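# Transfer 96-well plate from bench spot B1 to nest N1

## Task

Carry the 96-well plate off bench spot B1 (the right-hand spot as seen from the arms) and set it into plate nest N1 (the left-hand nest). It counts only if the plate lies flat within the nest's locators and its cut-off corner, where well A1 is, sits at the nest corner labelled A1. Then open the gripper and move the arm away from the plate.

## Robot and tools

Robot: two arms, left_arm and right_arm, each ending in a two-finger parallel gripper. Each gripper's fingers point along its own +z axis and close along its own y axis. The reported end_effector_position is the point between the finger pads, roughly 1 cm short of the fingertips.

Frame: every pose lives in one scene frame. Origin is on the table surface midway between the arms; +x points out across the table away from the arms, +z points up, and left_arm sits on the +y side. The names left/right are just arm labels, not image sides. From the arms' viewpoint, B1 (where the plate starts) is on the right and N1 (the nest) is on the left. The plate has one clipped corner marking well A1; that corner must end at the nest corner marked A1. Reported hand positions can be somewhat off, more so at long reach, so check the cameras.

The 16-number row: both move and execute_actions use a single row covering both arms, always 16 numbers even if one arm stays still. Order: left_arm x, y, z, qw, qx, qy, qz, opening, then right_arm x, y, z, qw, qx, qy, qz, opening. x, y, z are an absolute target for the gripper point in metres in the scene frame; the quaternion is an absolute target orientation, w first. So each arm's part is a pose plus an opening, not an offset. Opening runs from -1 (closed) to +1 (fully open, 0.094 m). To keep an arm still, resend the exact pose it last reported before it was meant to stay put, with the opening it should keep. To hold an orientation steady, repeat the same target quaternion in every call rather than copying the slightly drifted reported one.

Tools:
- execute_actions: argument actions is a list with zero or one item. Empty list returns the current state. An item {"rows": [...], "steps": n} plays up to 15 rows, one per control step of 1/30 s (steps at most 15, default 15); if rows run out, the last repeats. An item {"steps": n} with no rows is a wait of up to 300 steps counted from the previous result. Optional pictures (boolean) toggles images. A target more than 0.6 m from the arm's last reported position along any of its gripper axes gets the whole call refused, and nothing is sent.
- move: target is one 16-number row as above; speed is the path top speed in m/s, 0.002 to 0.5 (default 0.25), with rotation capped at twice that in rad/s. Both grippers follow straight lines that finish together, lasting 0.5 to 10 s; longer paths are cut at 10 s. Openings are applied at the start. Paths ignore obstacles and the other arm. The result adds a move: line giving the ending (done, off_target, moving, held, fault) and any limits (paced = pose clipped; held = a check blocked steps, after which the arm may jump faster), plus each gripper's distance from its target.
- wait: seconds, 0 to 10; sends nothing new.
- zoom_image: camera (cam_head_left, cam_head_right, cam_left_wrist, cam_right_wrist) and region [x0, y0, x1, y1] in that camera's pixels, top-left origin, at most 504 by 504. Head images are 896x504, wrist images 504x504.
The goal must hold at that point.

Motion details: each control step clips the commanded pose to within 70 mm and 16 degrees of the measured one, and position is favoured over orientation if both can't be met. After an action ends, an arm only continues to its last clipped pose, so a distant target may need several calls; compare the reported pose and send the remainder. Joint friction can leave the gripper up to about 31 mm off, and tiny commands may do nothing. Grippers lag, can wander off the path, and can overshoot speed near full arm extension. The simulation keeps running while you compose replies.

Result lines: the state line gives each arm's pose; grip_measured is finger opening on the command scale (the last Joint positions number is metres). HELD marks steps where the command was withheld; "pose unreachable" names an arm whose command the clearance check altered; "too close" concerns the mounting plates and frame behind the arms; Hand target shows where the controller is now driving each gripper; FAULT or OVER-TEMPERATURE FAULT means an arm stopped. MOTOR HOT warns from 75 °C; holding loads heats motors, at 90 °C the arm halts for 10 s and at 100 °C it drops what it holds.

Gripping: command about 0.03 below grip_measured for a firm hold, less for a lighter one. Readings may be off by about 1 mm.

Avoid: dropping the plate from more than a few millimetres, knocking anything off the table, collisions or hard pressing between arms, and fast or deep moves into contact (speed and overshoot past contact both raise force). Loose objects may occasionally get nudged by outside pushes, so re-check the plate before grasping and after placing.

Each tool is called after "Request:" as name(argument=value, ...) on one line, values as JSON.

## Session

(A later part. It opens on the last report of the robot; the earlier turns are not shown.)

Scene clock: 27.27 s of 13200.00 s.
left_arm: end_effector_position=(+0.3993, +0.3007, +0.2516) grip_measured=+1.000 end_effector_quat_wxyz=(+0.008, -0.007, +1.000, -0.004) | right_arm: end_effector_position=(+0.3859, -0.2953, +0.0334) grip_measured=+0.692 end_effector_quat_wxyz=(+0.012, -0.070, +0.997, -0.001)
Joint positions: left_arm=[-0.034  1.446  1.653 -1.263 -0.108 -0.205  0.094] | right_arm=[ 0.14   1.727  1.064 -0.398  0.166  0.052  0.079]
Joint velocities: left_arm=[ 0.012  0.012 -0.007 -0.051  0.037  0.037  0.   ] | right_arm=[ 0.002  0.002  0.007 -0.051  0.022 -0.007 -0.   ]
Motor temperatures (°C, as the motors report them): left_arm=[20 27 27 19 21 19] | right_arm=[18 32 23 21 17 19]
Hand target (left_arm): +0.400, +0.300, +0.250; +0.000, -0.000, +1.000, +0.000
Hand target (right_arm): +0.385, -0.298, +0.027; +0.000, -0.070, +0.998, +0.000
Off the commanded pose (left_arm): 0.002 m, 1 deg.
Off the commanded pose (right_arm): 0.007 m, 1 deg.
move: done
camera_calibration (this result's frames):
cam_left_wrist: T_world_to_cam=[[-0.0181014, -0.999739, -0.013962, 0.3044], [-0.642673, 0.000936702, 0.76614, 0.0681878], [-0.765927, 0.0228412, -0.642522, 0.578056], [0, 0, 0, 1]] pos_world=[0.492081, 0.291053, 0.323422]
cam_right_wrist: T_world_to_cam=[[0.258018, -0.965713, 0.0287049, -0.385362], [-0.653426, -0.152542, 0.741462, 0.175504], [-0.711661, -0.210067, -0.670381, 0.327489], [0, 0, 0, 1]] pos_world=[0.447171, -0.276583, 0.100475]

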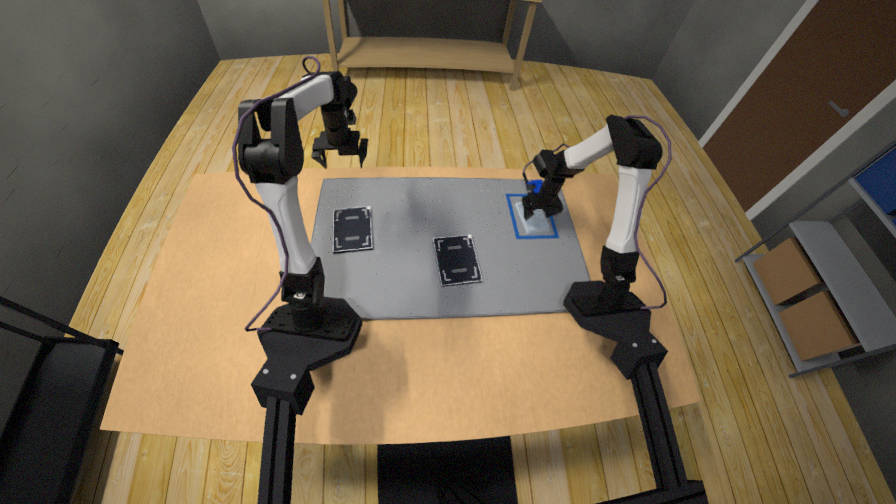

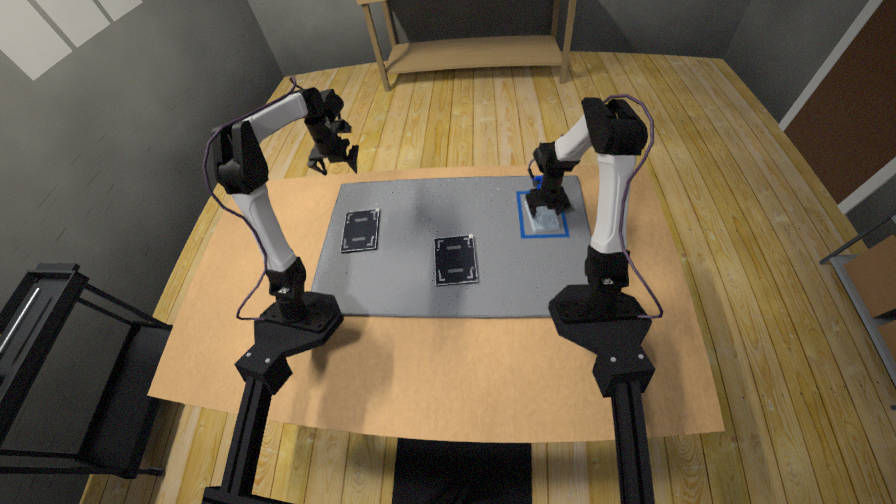

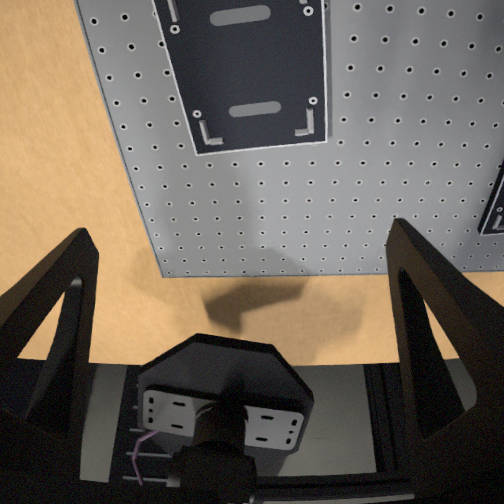

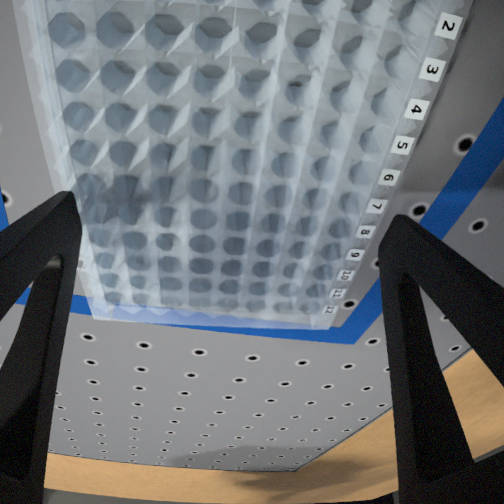

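Request:
move(target=[0.40,0.30,0.25,0,0,1,0,1,0.385,-0.292,0.03,0,-0.07,0.9975,0,1], speed=0.02)

Request:
move(target=[0.40,0.30,0.25,0,0,1,0,1,0.376,-0.292,0.010,0,-0.07,0.9975,0,1], speed=0.015)

Scene clock: 30.57 s of 13200.00 s.
left_arm: end_effector_position=(+0.3993, +0.3007, +0.2516) grip_measured=+1.000 end_effector_quat_wxyz=(+0.008, -0.007, +1.000, -0.004) | right_arm: end_effector_position=(+0.3831, -0.2958, +0.0333) grip_measured=+1.000 end_effector_quat_wxyz=(+0.006, -0.070, +0.998, -0.001)
Joint positions: left_arm=[-0.034  1.446  1.653 -1.263 -0.108 -0.205  0.094] | right_arm=[ 0.14   1.727  1.064 -0.41   0.166  0.056  0.094]
Joint velocities: left_arm=[-0.007 -0.012  0.007 -0.007  0.007  0.007  0.   ] | right_arm=[-0.017 -0.002 -0.012 -0.007 -0.007 -0.066  0.   ]
Motor temperatures (°C, as the motors report them): left_arm=[20 27 27 19 21 19] | right_arm=[18 33 24 21 17 19]
Hand target (left_arm): +0.400, +0.300, +0.250; +0.000, -0.000, +1.000, +0.000
Hand target (right_arm): +0.385, -0.292, +0.030; +0.000, -0.070, +0.998, -0.000
Off the commanded pose (left_arm): 0.002 m, 1 deg.
Off the commanded pose (right_arm): 0.005 m, 1 deg.
move: done
camera_calibration (this result's frames):
cam_left_wrist: T_world_to_cam=[[-0.0181014, -0.999739, -0.013962, 0.3044], [-0.642673, 0.000936702, 0.76614, 0.0681878], [-0.765927, 0.0228412, -0.642522, 0.578056], [0, 0, 0, 1]] pos_world=[0.492081, 0.291053, 0.323422]
cam_right_wrist: T_world_to_cam=[[0.256868, -0.966044, 0.0279019, -0.384798], [-0.645127, -0.149898, 0.749228, 0.170957], [-0.719604, -0.210453, -0.661725, 0.327968], [0, 0, 0, 1]] pos_world=[0.445138, -0.277084, 0.0996752]

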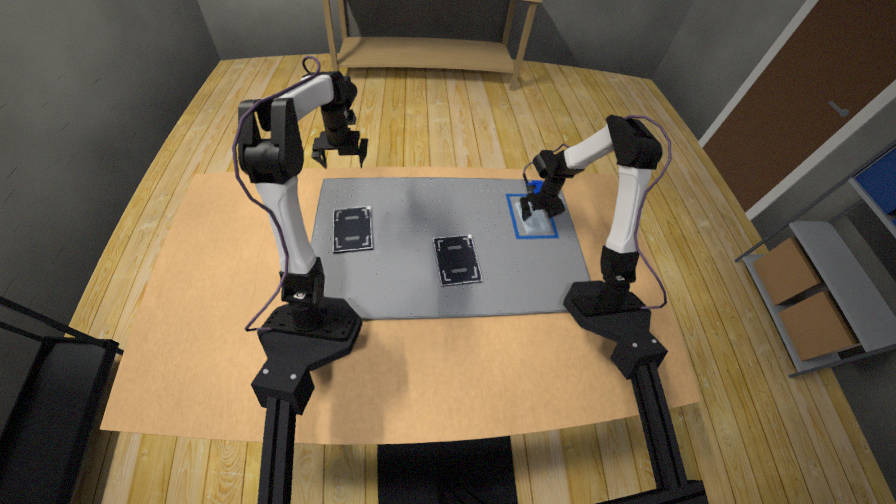

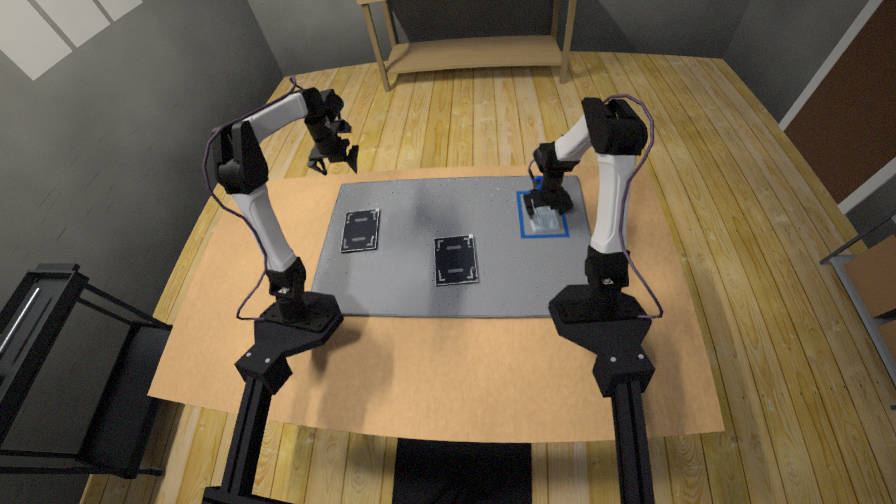

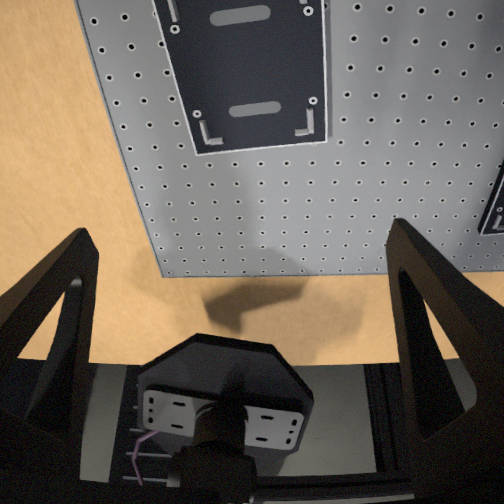

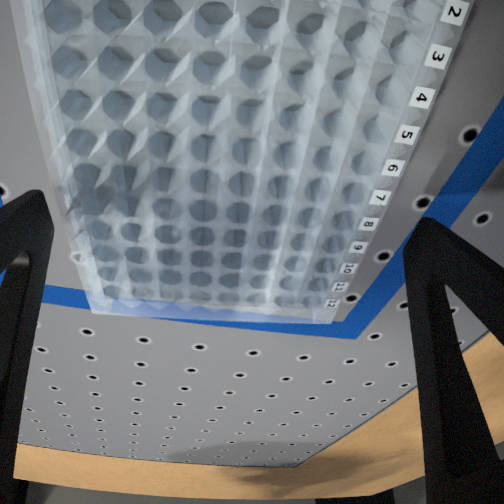

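Scene clock: 32.43 s of 13200.00 s.
left_arm: end_effector_position=(+0.3993, +0.3007, +0.2516) grip_measured=+1.000 end_effector_quat_wxyz=(+0.008, -0.007, +1.000, -0.004) | right_arm: end_effector_position=(+0.3897, -0.2929, +0.0234) grip_measured=+1.000 end_effector_quat_wxyz=(+0.020, -0.067, +0.998, +0.000)
Joint positions: left_arm=[-0.034  1.446  1.653 -1.263 -0.108 -0.205  0.094] | right_arm=[ 0.14   1.759  1.064 -0.349  0.166  0.056  0.094]
Joint velocities: left_arm=[-0.007 -0.007  0.007 -0.037 -0.037  0.022  0.   ] | right_arm=[ 0.002 -0.002 -0.012 -0.051  0.007 -0.022  0.   ]
Motor temperatures (°C, as the motors report them): left_arm=[20 27 27 19 21 19] | right_arm=[18 33 24 21 17 19]
Hand target (left_arm): +0.400, +0.300, +0.250; +0.000, -0.000, +1.000, +0.000
Hand target (right_arm): +0.375, -0.292, +0.011; -0.000, -0.070, +0.998, -0.000
Off the commanded pose (left_arm): 0.002 m, 1 deg.
Off the commanded pose (right_arm): 0.019 m, 2 deg.
move: off_target (right_arm)
camera_calibration (this result's frames):
cam_left_wrist: T_world_to_cam=[[-0.0181014, -0.999739, -0.013962, 0.3044], [-0.642673, 0.000936702, 0.76614, 0.0681878], [-0.765927, 0.0228412, -0.642522, 0.578056], [0, 0, 0, 1]] pos_world=[0.492081, 0.291053, 0.323422]
cam_right_wrist: T_world_to_cam=[[0.251754, -0.96734, 0.0295601, -0.381764], [-0.665748, -0.150933, 0.730752, 0.191273], [-0.702424, -0.203649, -0.682003, 0.322501], [0, 0, 0, 1]] pos_world=[0.449983, -0.274749, 0.091458]

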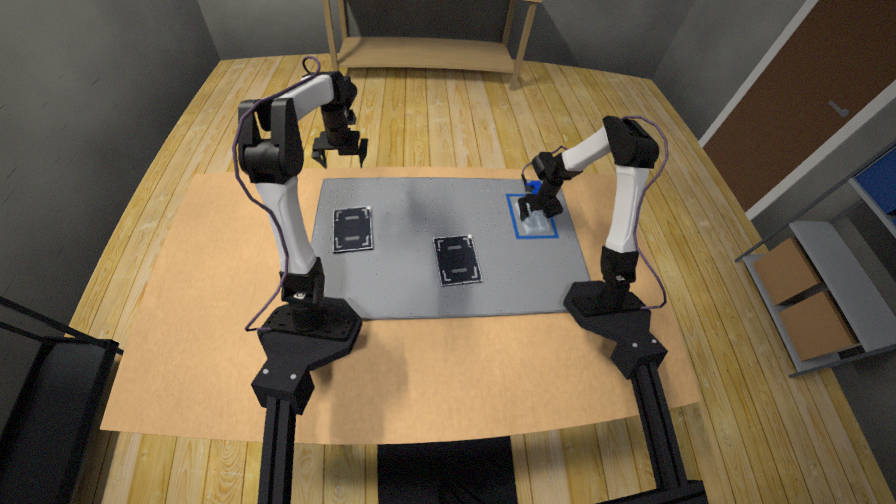

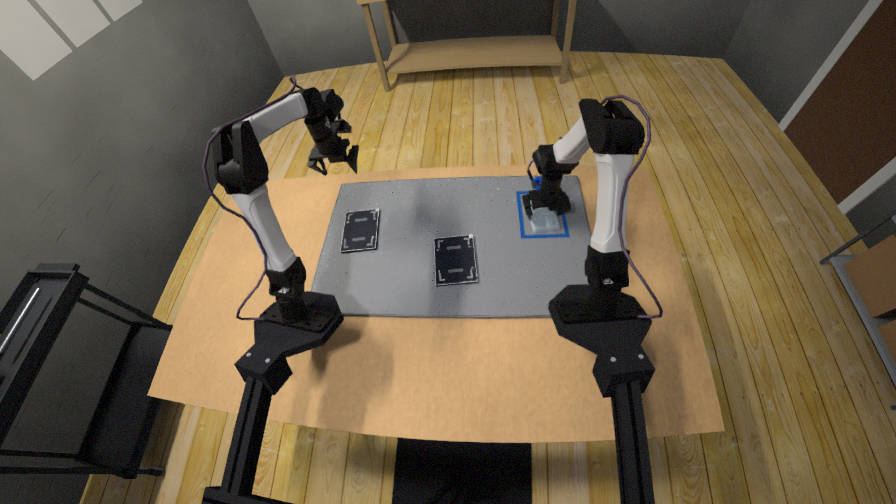

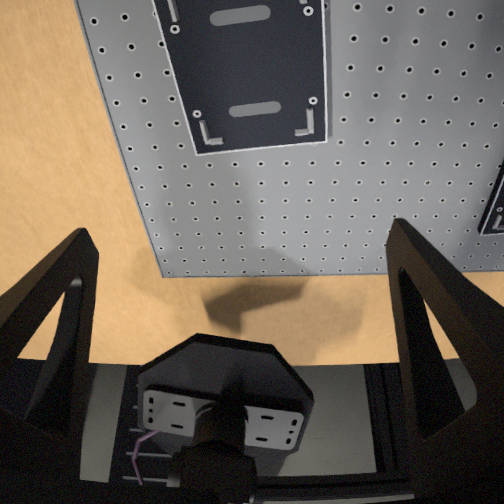

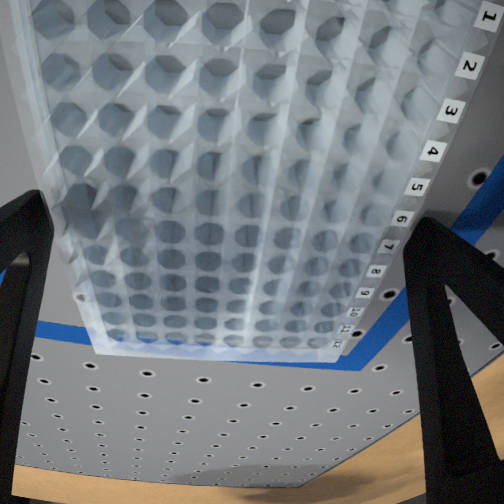

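Straddling low now; close here.

Request:
move(target=[0.40,0.30,0.25,0,0,1,0,1,0.389,-0.293,0.022,0,-0.07,0.9975,0,0.69], speed=0.02)

Scene clock: 35.23 s of 13200.00 s.
left_arm: end_effector_position=(+0.3993, +0.3007, +0.2516) grip_measured=+1.000 end_effector_quat_wxyz=(+0.008, -0.007, +1.000, -0.004) | right_arm: end_effector_position=(+0.3897, -0.2935, +0.0267) grip_measured=+0.729 end_effector_quat_wxyz=(+0.010, -0.069, +0.998, -0.001)
Joint positions: left_arm=[-0.034  1.446  1.653 -1.263 -0.108 -0.205  0.094] | right_arm=[ 0.14   1.759  1.087 -0.393  0.166  0.056  0.081]
Joint velocities: left_arm=[-0.007 -0.012  0.002  0.037 -0.007  0.022  0.   ] | right_arm=[-0.007 -0.022  0.027 -0.051  0.007 -0.022 -0.001]
Motor temperatures (°C, as the motors report them): left_arm=[20 27 28 19 21 19] | right_arm=[18 33 24 21 17 19]
Hand target (left_arm): +0.400, +0.300, +0.250; +0.000, -0.000, +1.000, +0.000
Hand target (right_arm): +0.389, -0.293, +0.022; +0.000, -0.070, +0.998, -0.000
Off the commanded pose (left_arm): 0.002 m, 1 deg.
Off the commanded pose (right_arm): 0.005 m, 1 deg.
move: done
camera_calibration (this result's frames):
cam_left_wrist: T_world_to_cam=[[-0.0181014, -0.999739, -0.013962, 0.3044], [-0.642673, 0.000936702, 0.76614, 0.0681878], [-0.765927, 0.0228412, -0.642522, 0.578056], [0, 0, 0, 1]] pos_world=[0.492081, 0.291053, 0.323422]
cam_right_wrist: T_world_to_cam=[[0.255392, -0.966409, 0.0287742, -0.383601], [-0.651165, -0.149932, 0.743979, 0.183015], [-0.714674, -0.208743, -0.667583, 0.327625], [0, 0, 0, 1]] pos_world=[0.451287, -0.274887, 0.0935948]

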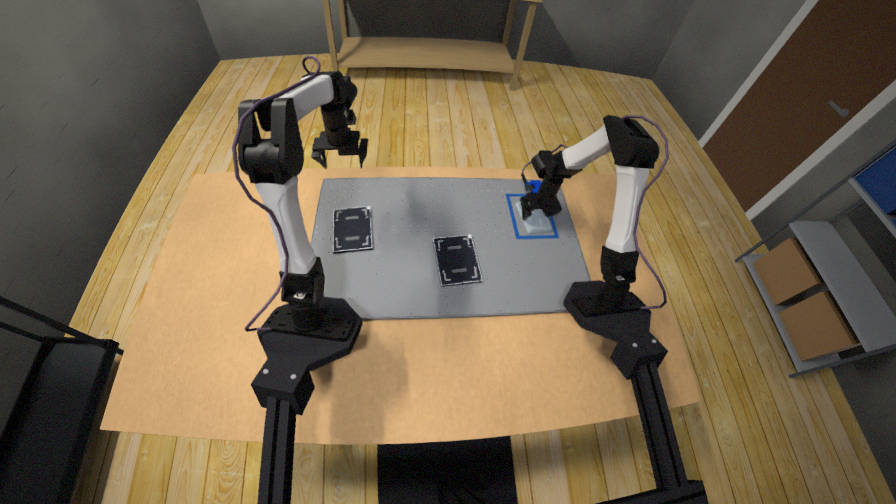

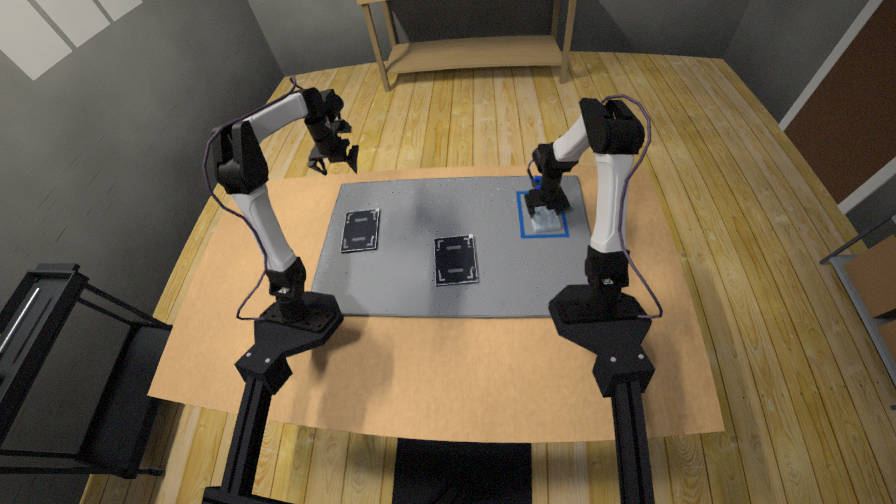

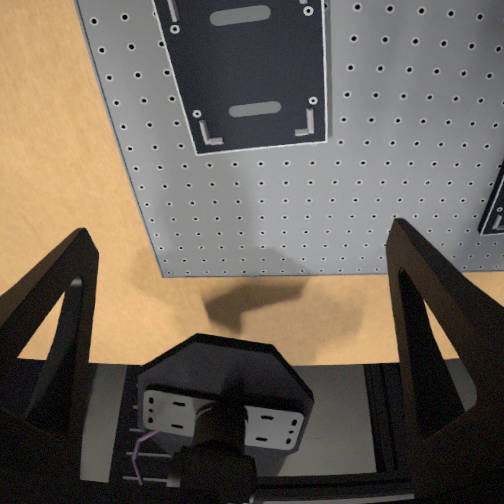

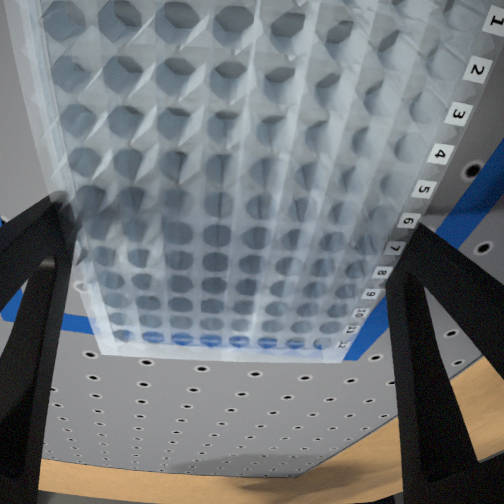

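Request:
move(target=[0.40,0.30,0.25,0,0,1,0,1,0.385,-0.293,0.12,0,-0.07,0.9975,0,0.69], speed=0.1)

Request:
move(target=[0.40,0.30,0.25,0,0,1,0,1,0.255,0.11,0.08,0,0,1,0,0.69], speed=0.15)

Request:
move(target=[0.40,0.30,0.25,0,0,1,0,1,0.24,0.11,0.018,0,0,1,0,0.69], speed=0.025)

Scene clock: 39.87 s of 13200.00 s.
left_arm: end_effector_position=(+0.3993, +0.3007, +0.2516) grip_measured=+1.000 end_effector_quat_wxyz=(+0.008, -0.007, +1.000, -0.004) | right_arm: end_effector_position=(+0.3819, -0.2943, +0.1114) grip_measured=+0.729 end_effector_quat_wxyz=(-0.008, -0.071, +0.997, +0.001)
Joint positions: left_arm=[-0.034  1.446  1.653 -1.263 -0.108 -0.205  0.094] | right_arm=[ 0.184  1.538  1.157 -0.727  0.178  0.098  0.081]
Joint velocities: left_arm=[ 0.007  0.002 -0.017 -0.007  0.051  0.022  0.   ] | right_arm=[-0.002 -0.002  0.002 -0.051 -0.007  0.037 -0.   ]
Motor temperatures (°C, as the motors report them): left_arm=[20 28 28 19 21 19] | right_arm=[18 34 24 21 17 19]
Hand target (left_arm): +0.400, +0.300, +0.250; +0.000, -0.000, +1.000, +0.000
Hand target (right_arm): +0.387, -0.292, +0.119; +0.000, -0.070, +0.998, -0.000
Off the commanded pose (left_arm): 0.002 m, 1 deg.
Off the commanded pose (right_arm): 0.009 m, 1 deg.
After step 90, 0.10 s passed at rest.
move: done
camera_calibration (this result's frames):
cam_left_wrist: T_world_to_cam=[[-0.0181014, -0.999739, -0.013962, 0.3044], [-0.642673, 0.000936702, 0.76614, 0.0681878], [-0.765927, 0.0228412, -0.642522, 0.578056], [0, 0, 0, 1]] pos_world=[0.492081, 0.291053, 0.323422]
cam_right_wrist: T_world_to_cam=[[0.259444, -0.965593, 0.0178452, -0.384914], [-0.622709, -0.153134, 0.767322, 0.100357], [-0.738188, -0.210189, -0.641014, 0.383935], [0, 0, 0, 1]] pos_world=[0.445773, -0.275604, 0.17597]

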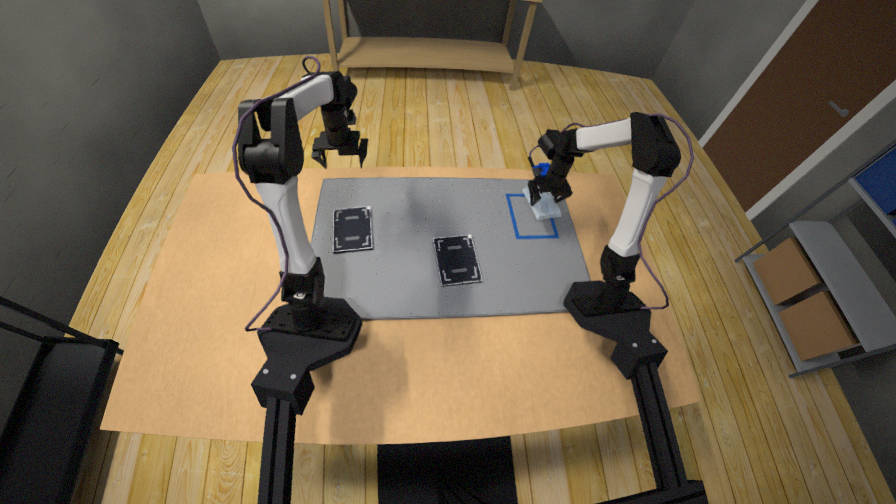

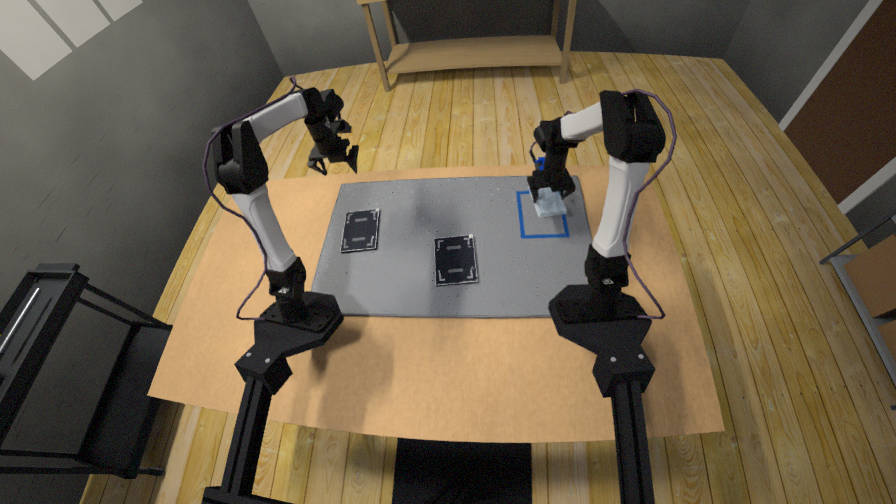

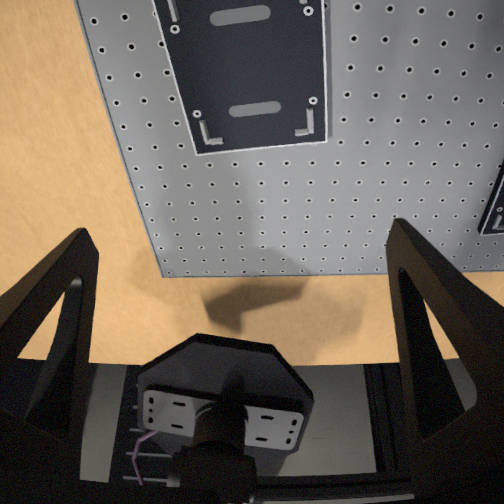

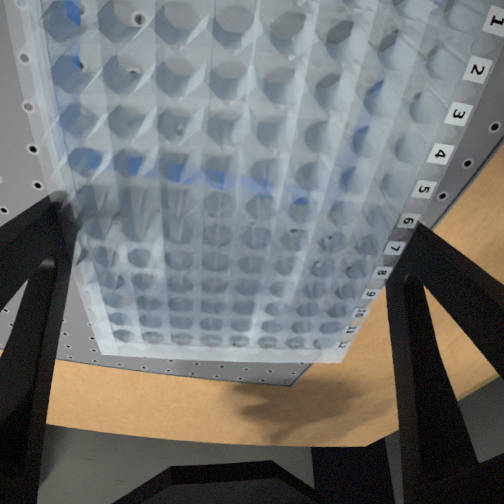

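Scene clock: 43.50 s of 13200.00 s.
left_arm: end_effector_position=(+0.3993, +0.3007, +0.2516) grip_measured=+1.000 end_effector_quat_wxyz=(+0.008, -0.007, +1.000, -0.004) | right_arm: end_effector_position=(+0.2619, +0.1107, +0.0888) grip_measured=+0.729 end_effector_quat_wxyz=(+0.008, +0.000, +1.000, +0.010)
Joint positions: left_arm=[-0.034  1.446  1.653 -1.263 -0.108 -0.205  0.094] | right_arm=[ 1.099  2.634  2.421 -1.179  0.495  1.145  0.081]
Joint velocities: left_arm=[ 0.012  0.007  0.002 -0.007 -0.051  0.007  0.   ] | right_arm=[ 0.012 -0.007  0.002 -0.022 -0.007  0.022 -0.001]
Motor temperatures (°C, as the motors report them): left_arm=[20 28 28 19 21 19] | right_arm=[18 35 24 21 17 19]
Hand target (left_arm): +0.400, +0.300, +0.250; +0.000, -0.000, +1.000, +0.000
Hand target (right_arm): +0.257, +0.108, +0.078; +0.007, -0.003, +1.000, -0.004
Off the commanded pose (left_arm): 0.002 m, 1 deg.
Off the commanded pose (right_arm): 0.011 m, 1 deg.
move: off_target (right_arm)
camera_calibration (this result's frames):
cam_left_wrist: T_world_to_cam=[[-0.0181014, -0.999739, -0.013962, 0.3044], [-0.642673, 0.000936702, 0.76614, 0.0681878], [-0.765927, 0.0228412, -0.642522, 0.578056], [0, 0, 0, 1]] pos_world=[0.492081, 0.291053, 0.323422]
cam_right_wrist: T_world_to_cam=[[0.120396, -0.992711, 0.00544415, 0.0781802], [-0.661888, -0.0761842, 0.745721, 0.108716], [-0.739871, -0.0933854, -0.666236, 0.355819], [0, 0, 0, 1]] pos_world=[0.325806, 0.119121, 0.155562]

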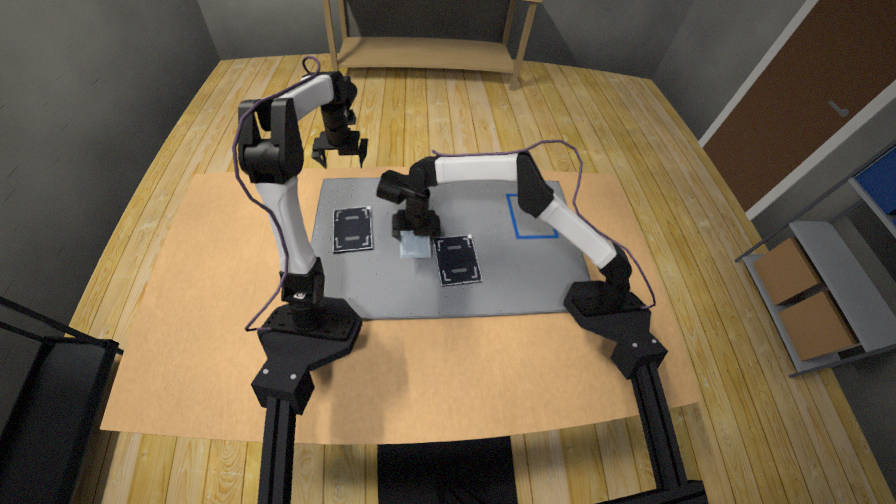

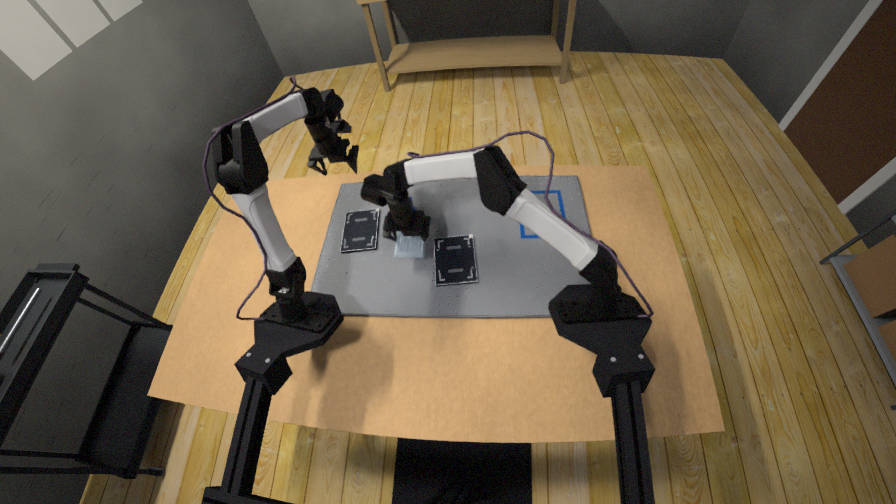

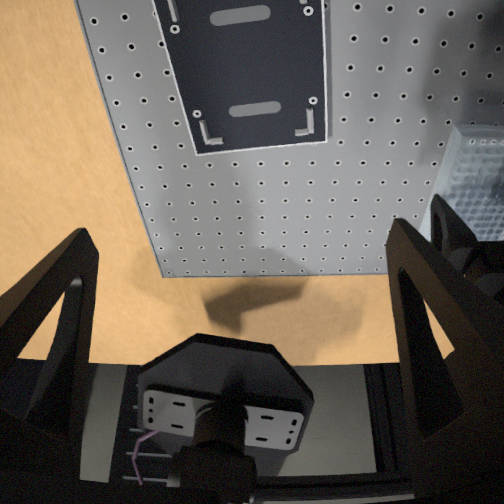

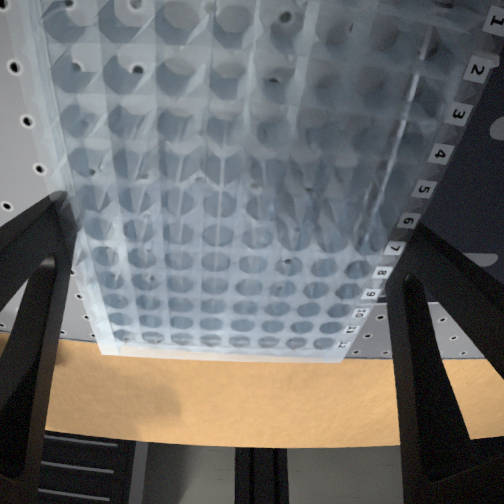

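Scene clock: 46.77 s of 13200.00 s.
left_arm: end_effector_position=(+0.3993, +0.3007, +0.2516) grip_measured=+1.000 end_effector_quat_wxyz=(+0.008, -0.007, +1.000, -0.004) | right_arm: end_effector_position=(+0.2499, +0.1187, +0.0441) grip_measured=+0.729 end_effector_quat_wxyz=(+0.014, +0.008, +1.000, +0.022)
Joint positions: left_arm=[-0.034  1.446  1.653 -1.263 -0.108 -0.205  0.094] | right_arm=[ 1.083  2.669  2.301 -0.987  0.493  1.13   0.081]
Joint velocities: left_arm=[ 0.007  0.002  0.007 -0.037 -0.037 -0.007  0.   ] | right_arm=[ 0.007  0.007 -0.012 -0.007 -0.022 -0.022  0.   ]
Motor temperatures (°C, as the motors report them): left_arm=[20 28 29 19 21 19] | right_arm=[19 37 24 21 17 19]
Hand target (left_arm): +0.400, +0.300, +0.250; +0.000, -0.000, +1.000, +0.000
Hand target (right_arm): +0.239, +0.108, +0.019; -0.001, -0.000, +1.000, +0.000
Off the commanded pose (left_arm): 0.002 m, 1 deg.
Off the commanded pose (right_arm): 0.029 m, 3 deg.
move: off_target (right_arm)
camera_calibration (this result's frames):
cam_left_wrist: T_world_to_cam=[[-0.0181014, -0.999739, -0.013962, 0.3044], [-0.642673, 0.000936702, 0.76614, 0.0681878], [-0.765927, 0.0228412, -0.642522, 0.578056], [0, 0, 0, 1]] pos_world=[0.492081, 0.291053, 0.323422]
cam_right_wrist: T_world_to_cam=[[0.104364, -0.994398, -0.0167279, 0.0930467], [-0.671908, -0.082899, 0.735981, 0.138383], [-0.733245, -0.0655706, -0.676796, 0.31338], [0, 0, 0, 1]] pos_world=[0.313054, 0.124546, 0.111803]

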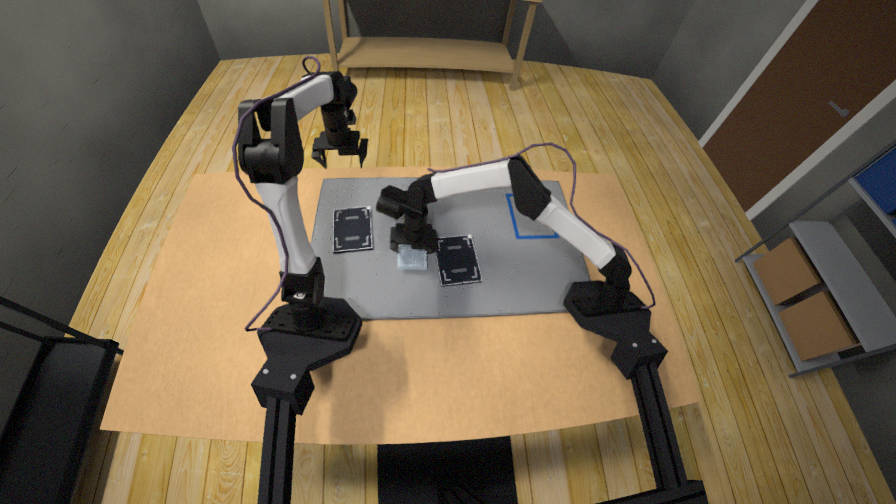

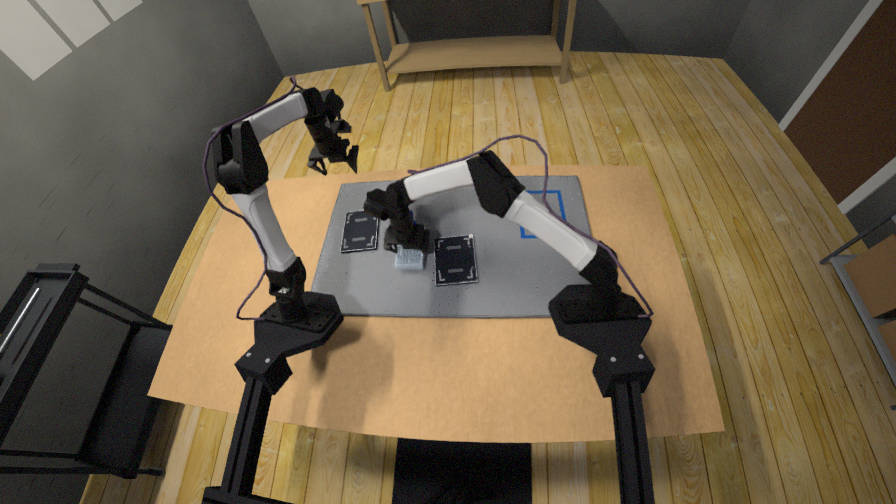

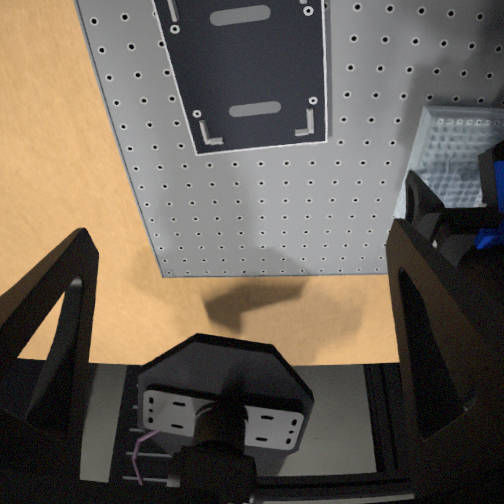

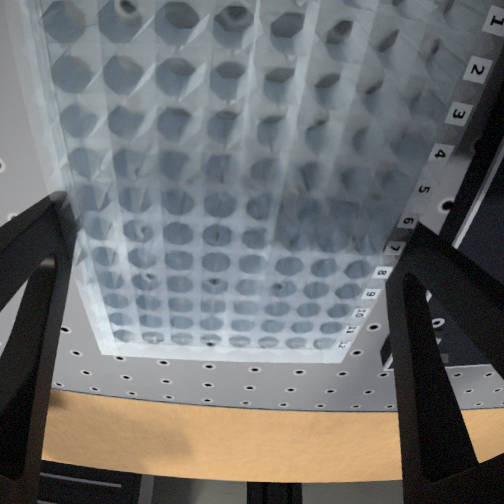

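Request:
move(target=[0.40,0.30,0.25,0,0,1,0,1,0.24,0.122,0.012,0,0,1,0,0.69], speed=0.02)

Scene clock: 56.43 s of 13200.00 s.
left_arm: end_effector_position=(+0.3993, +0.3007, +0.2516) grip_measured=+1.000 end_effector_quat_wxyz=(+0.008, -0.007, +1.000, -0.004) | right_arm: end_effector_position=(+0.2438, +0.1273, +0.0268) grip_measured=+0.729 end_effector_quat_wxyz=(+0.010, +0.004, +1.000, +0.014)
Joint positions: left_arm=[-0.034  1.446  1.653 -1.263 -0.108 -0.205  0.094] | right_arm=[ 1.083  2.777  2.443 -1.039  0.493  1.13   0.081]
Joint velocities: left_arm=[ 0.002 -0.017  0.022 -0.037  0.007 -0.007  0.   ] | right_arm=[-0.002 -0.002  0.022 -0.022 -0.051 -0.022 -0.001]
Motor temperatures (°C, as the motors report them): left_arm=[20 29 29 19 21 19] | right_arm=[20 40 24 21 17 19]
Hand target (left_arm): +0.400, +0.300, +0.250; +0.000, -0.000, +1.000, +0.000
Hand target (right_arm): +0.240, +0.121, +0.012; +0.000, +0.000, +1.000, +0.001
Off the commanded pose (left_arm): 0.002 m, 1 deg.
Off the commanded pose (right_arm): 0.016 m, 2 deg.
After step 90, 4.77 s passed at rest.
move: off_target (right_arm)
camera_calibration (this result's frames):
cam_left_wrist: T_world_to_cam=[[-0.0181014, -0.999739, -0.013962, 0.3044], [-0.642673, 0.000936702, 0.76614, 0.0681878], [-0.765927, 0.0228412, -0.642522, 0.578056], [0, 0, 0, 1]] pos_world=[0.492081, 0.291053, 0.323422]
cam_right_wrist: T_world_to_cam=[[0.113159, -0.993574, -0.00225928, 0.0993246], [-0.665995, -0.0775374, 0.741916, 0.145443], [-0.737324, -0.0824495, -0.670489, 0.300725], [0, 0, 0, 1]] pos_world=[0.307357, 0.134758, 0.0939503]

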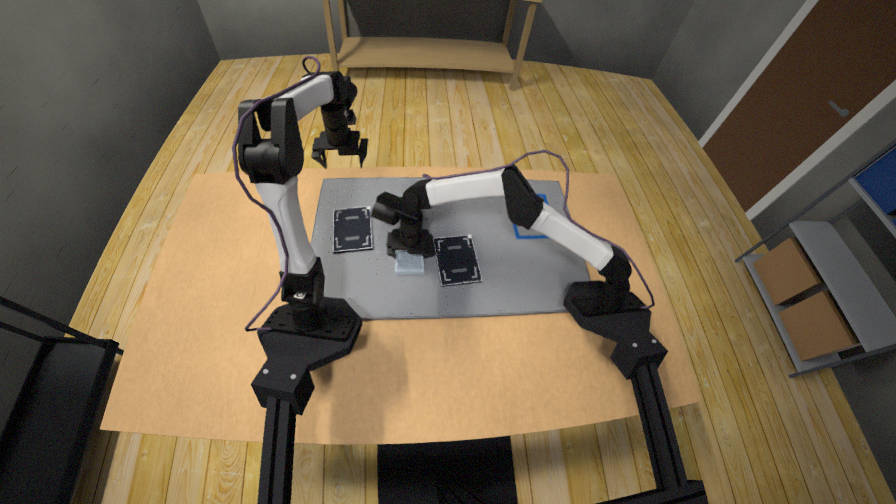

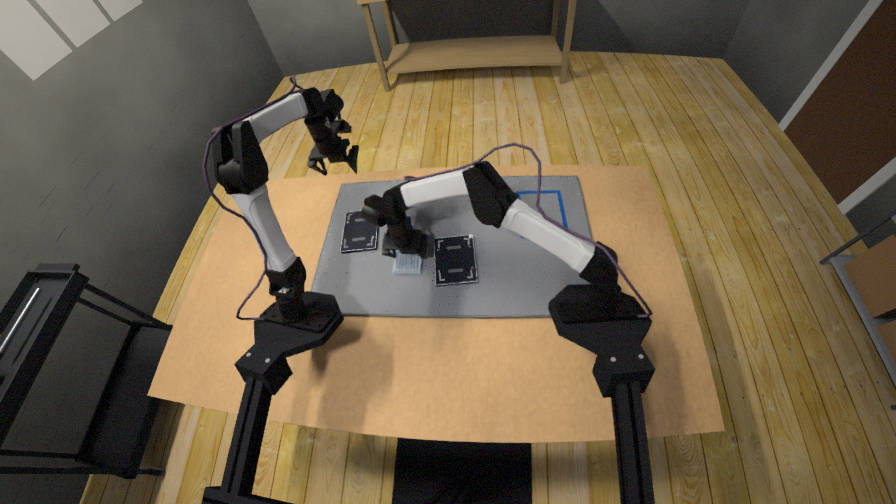

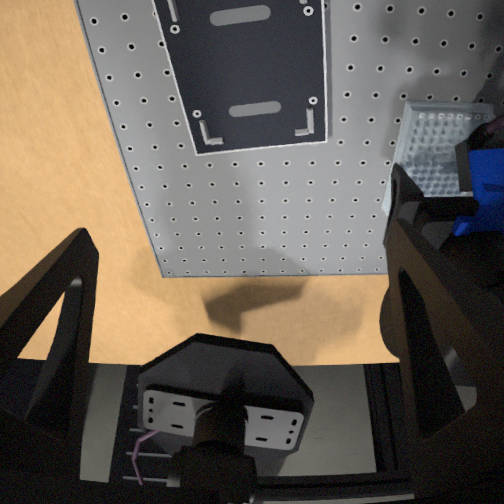

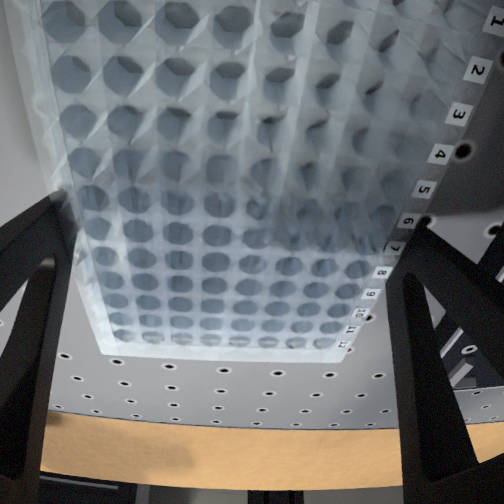

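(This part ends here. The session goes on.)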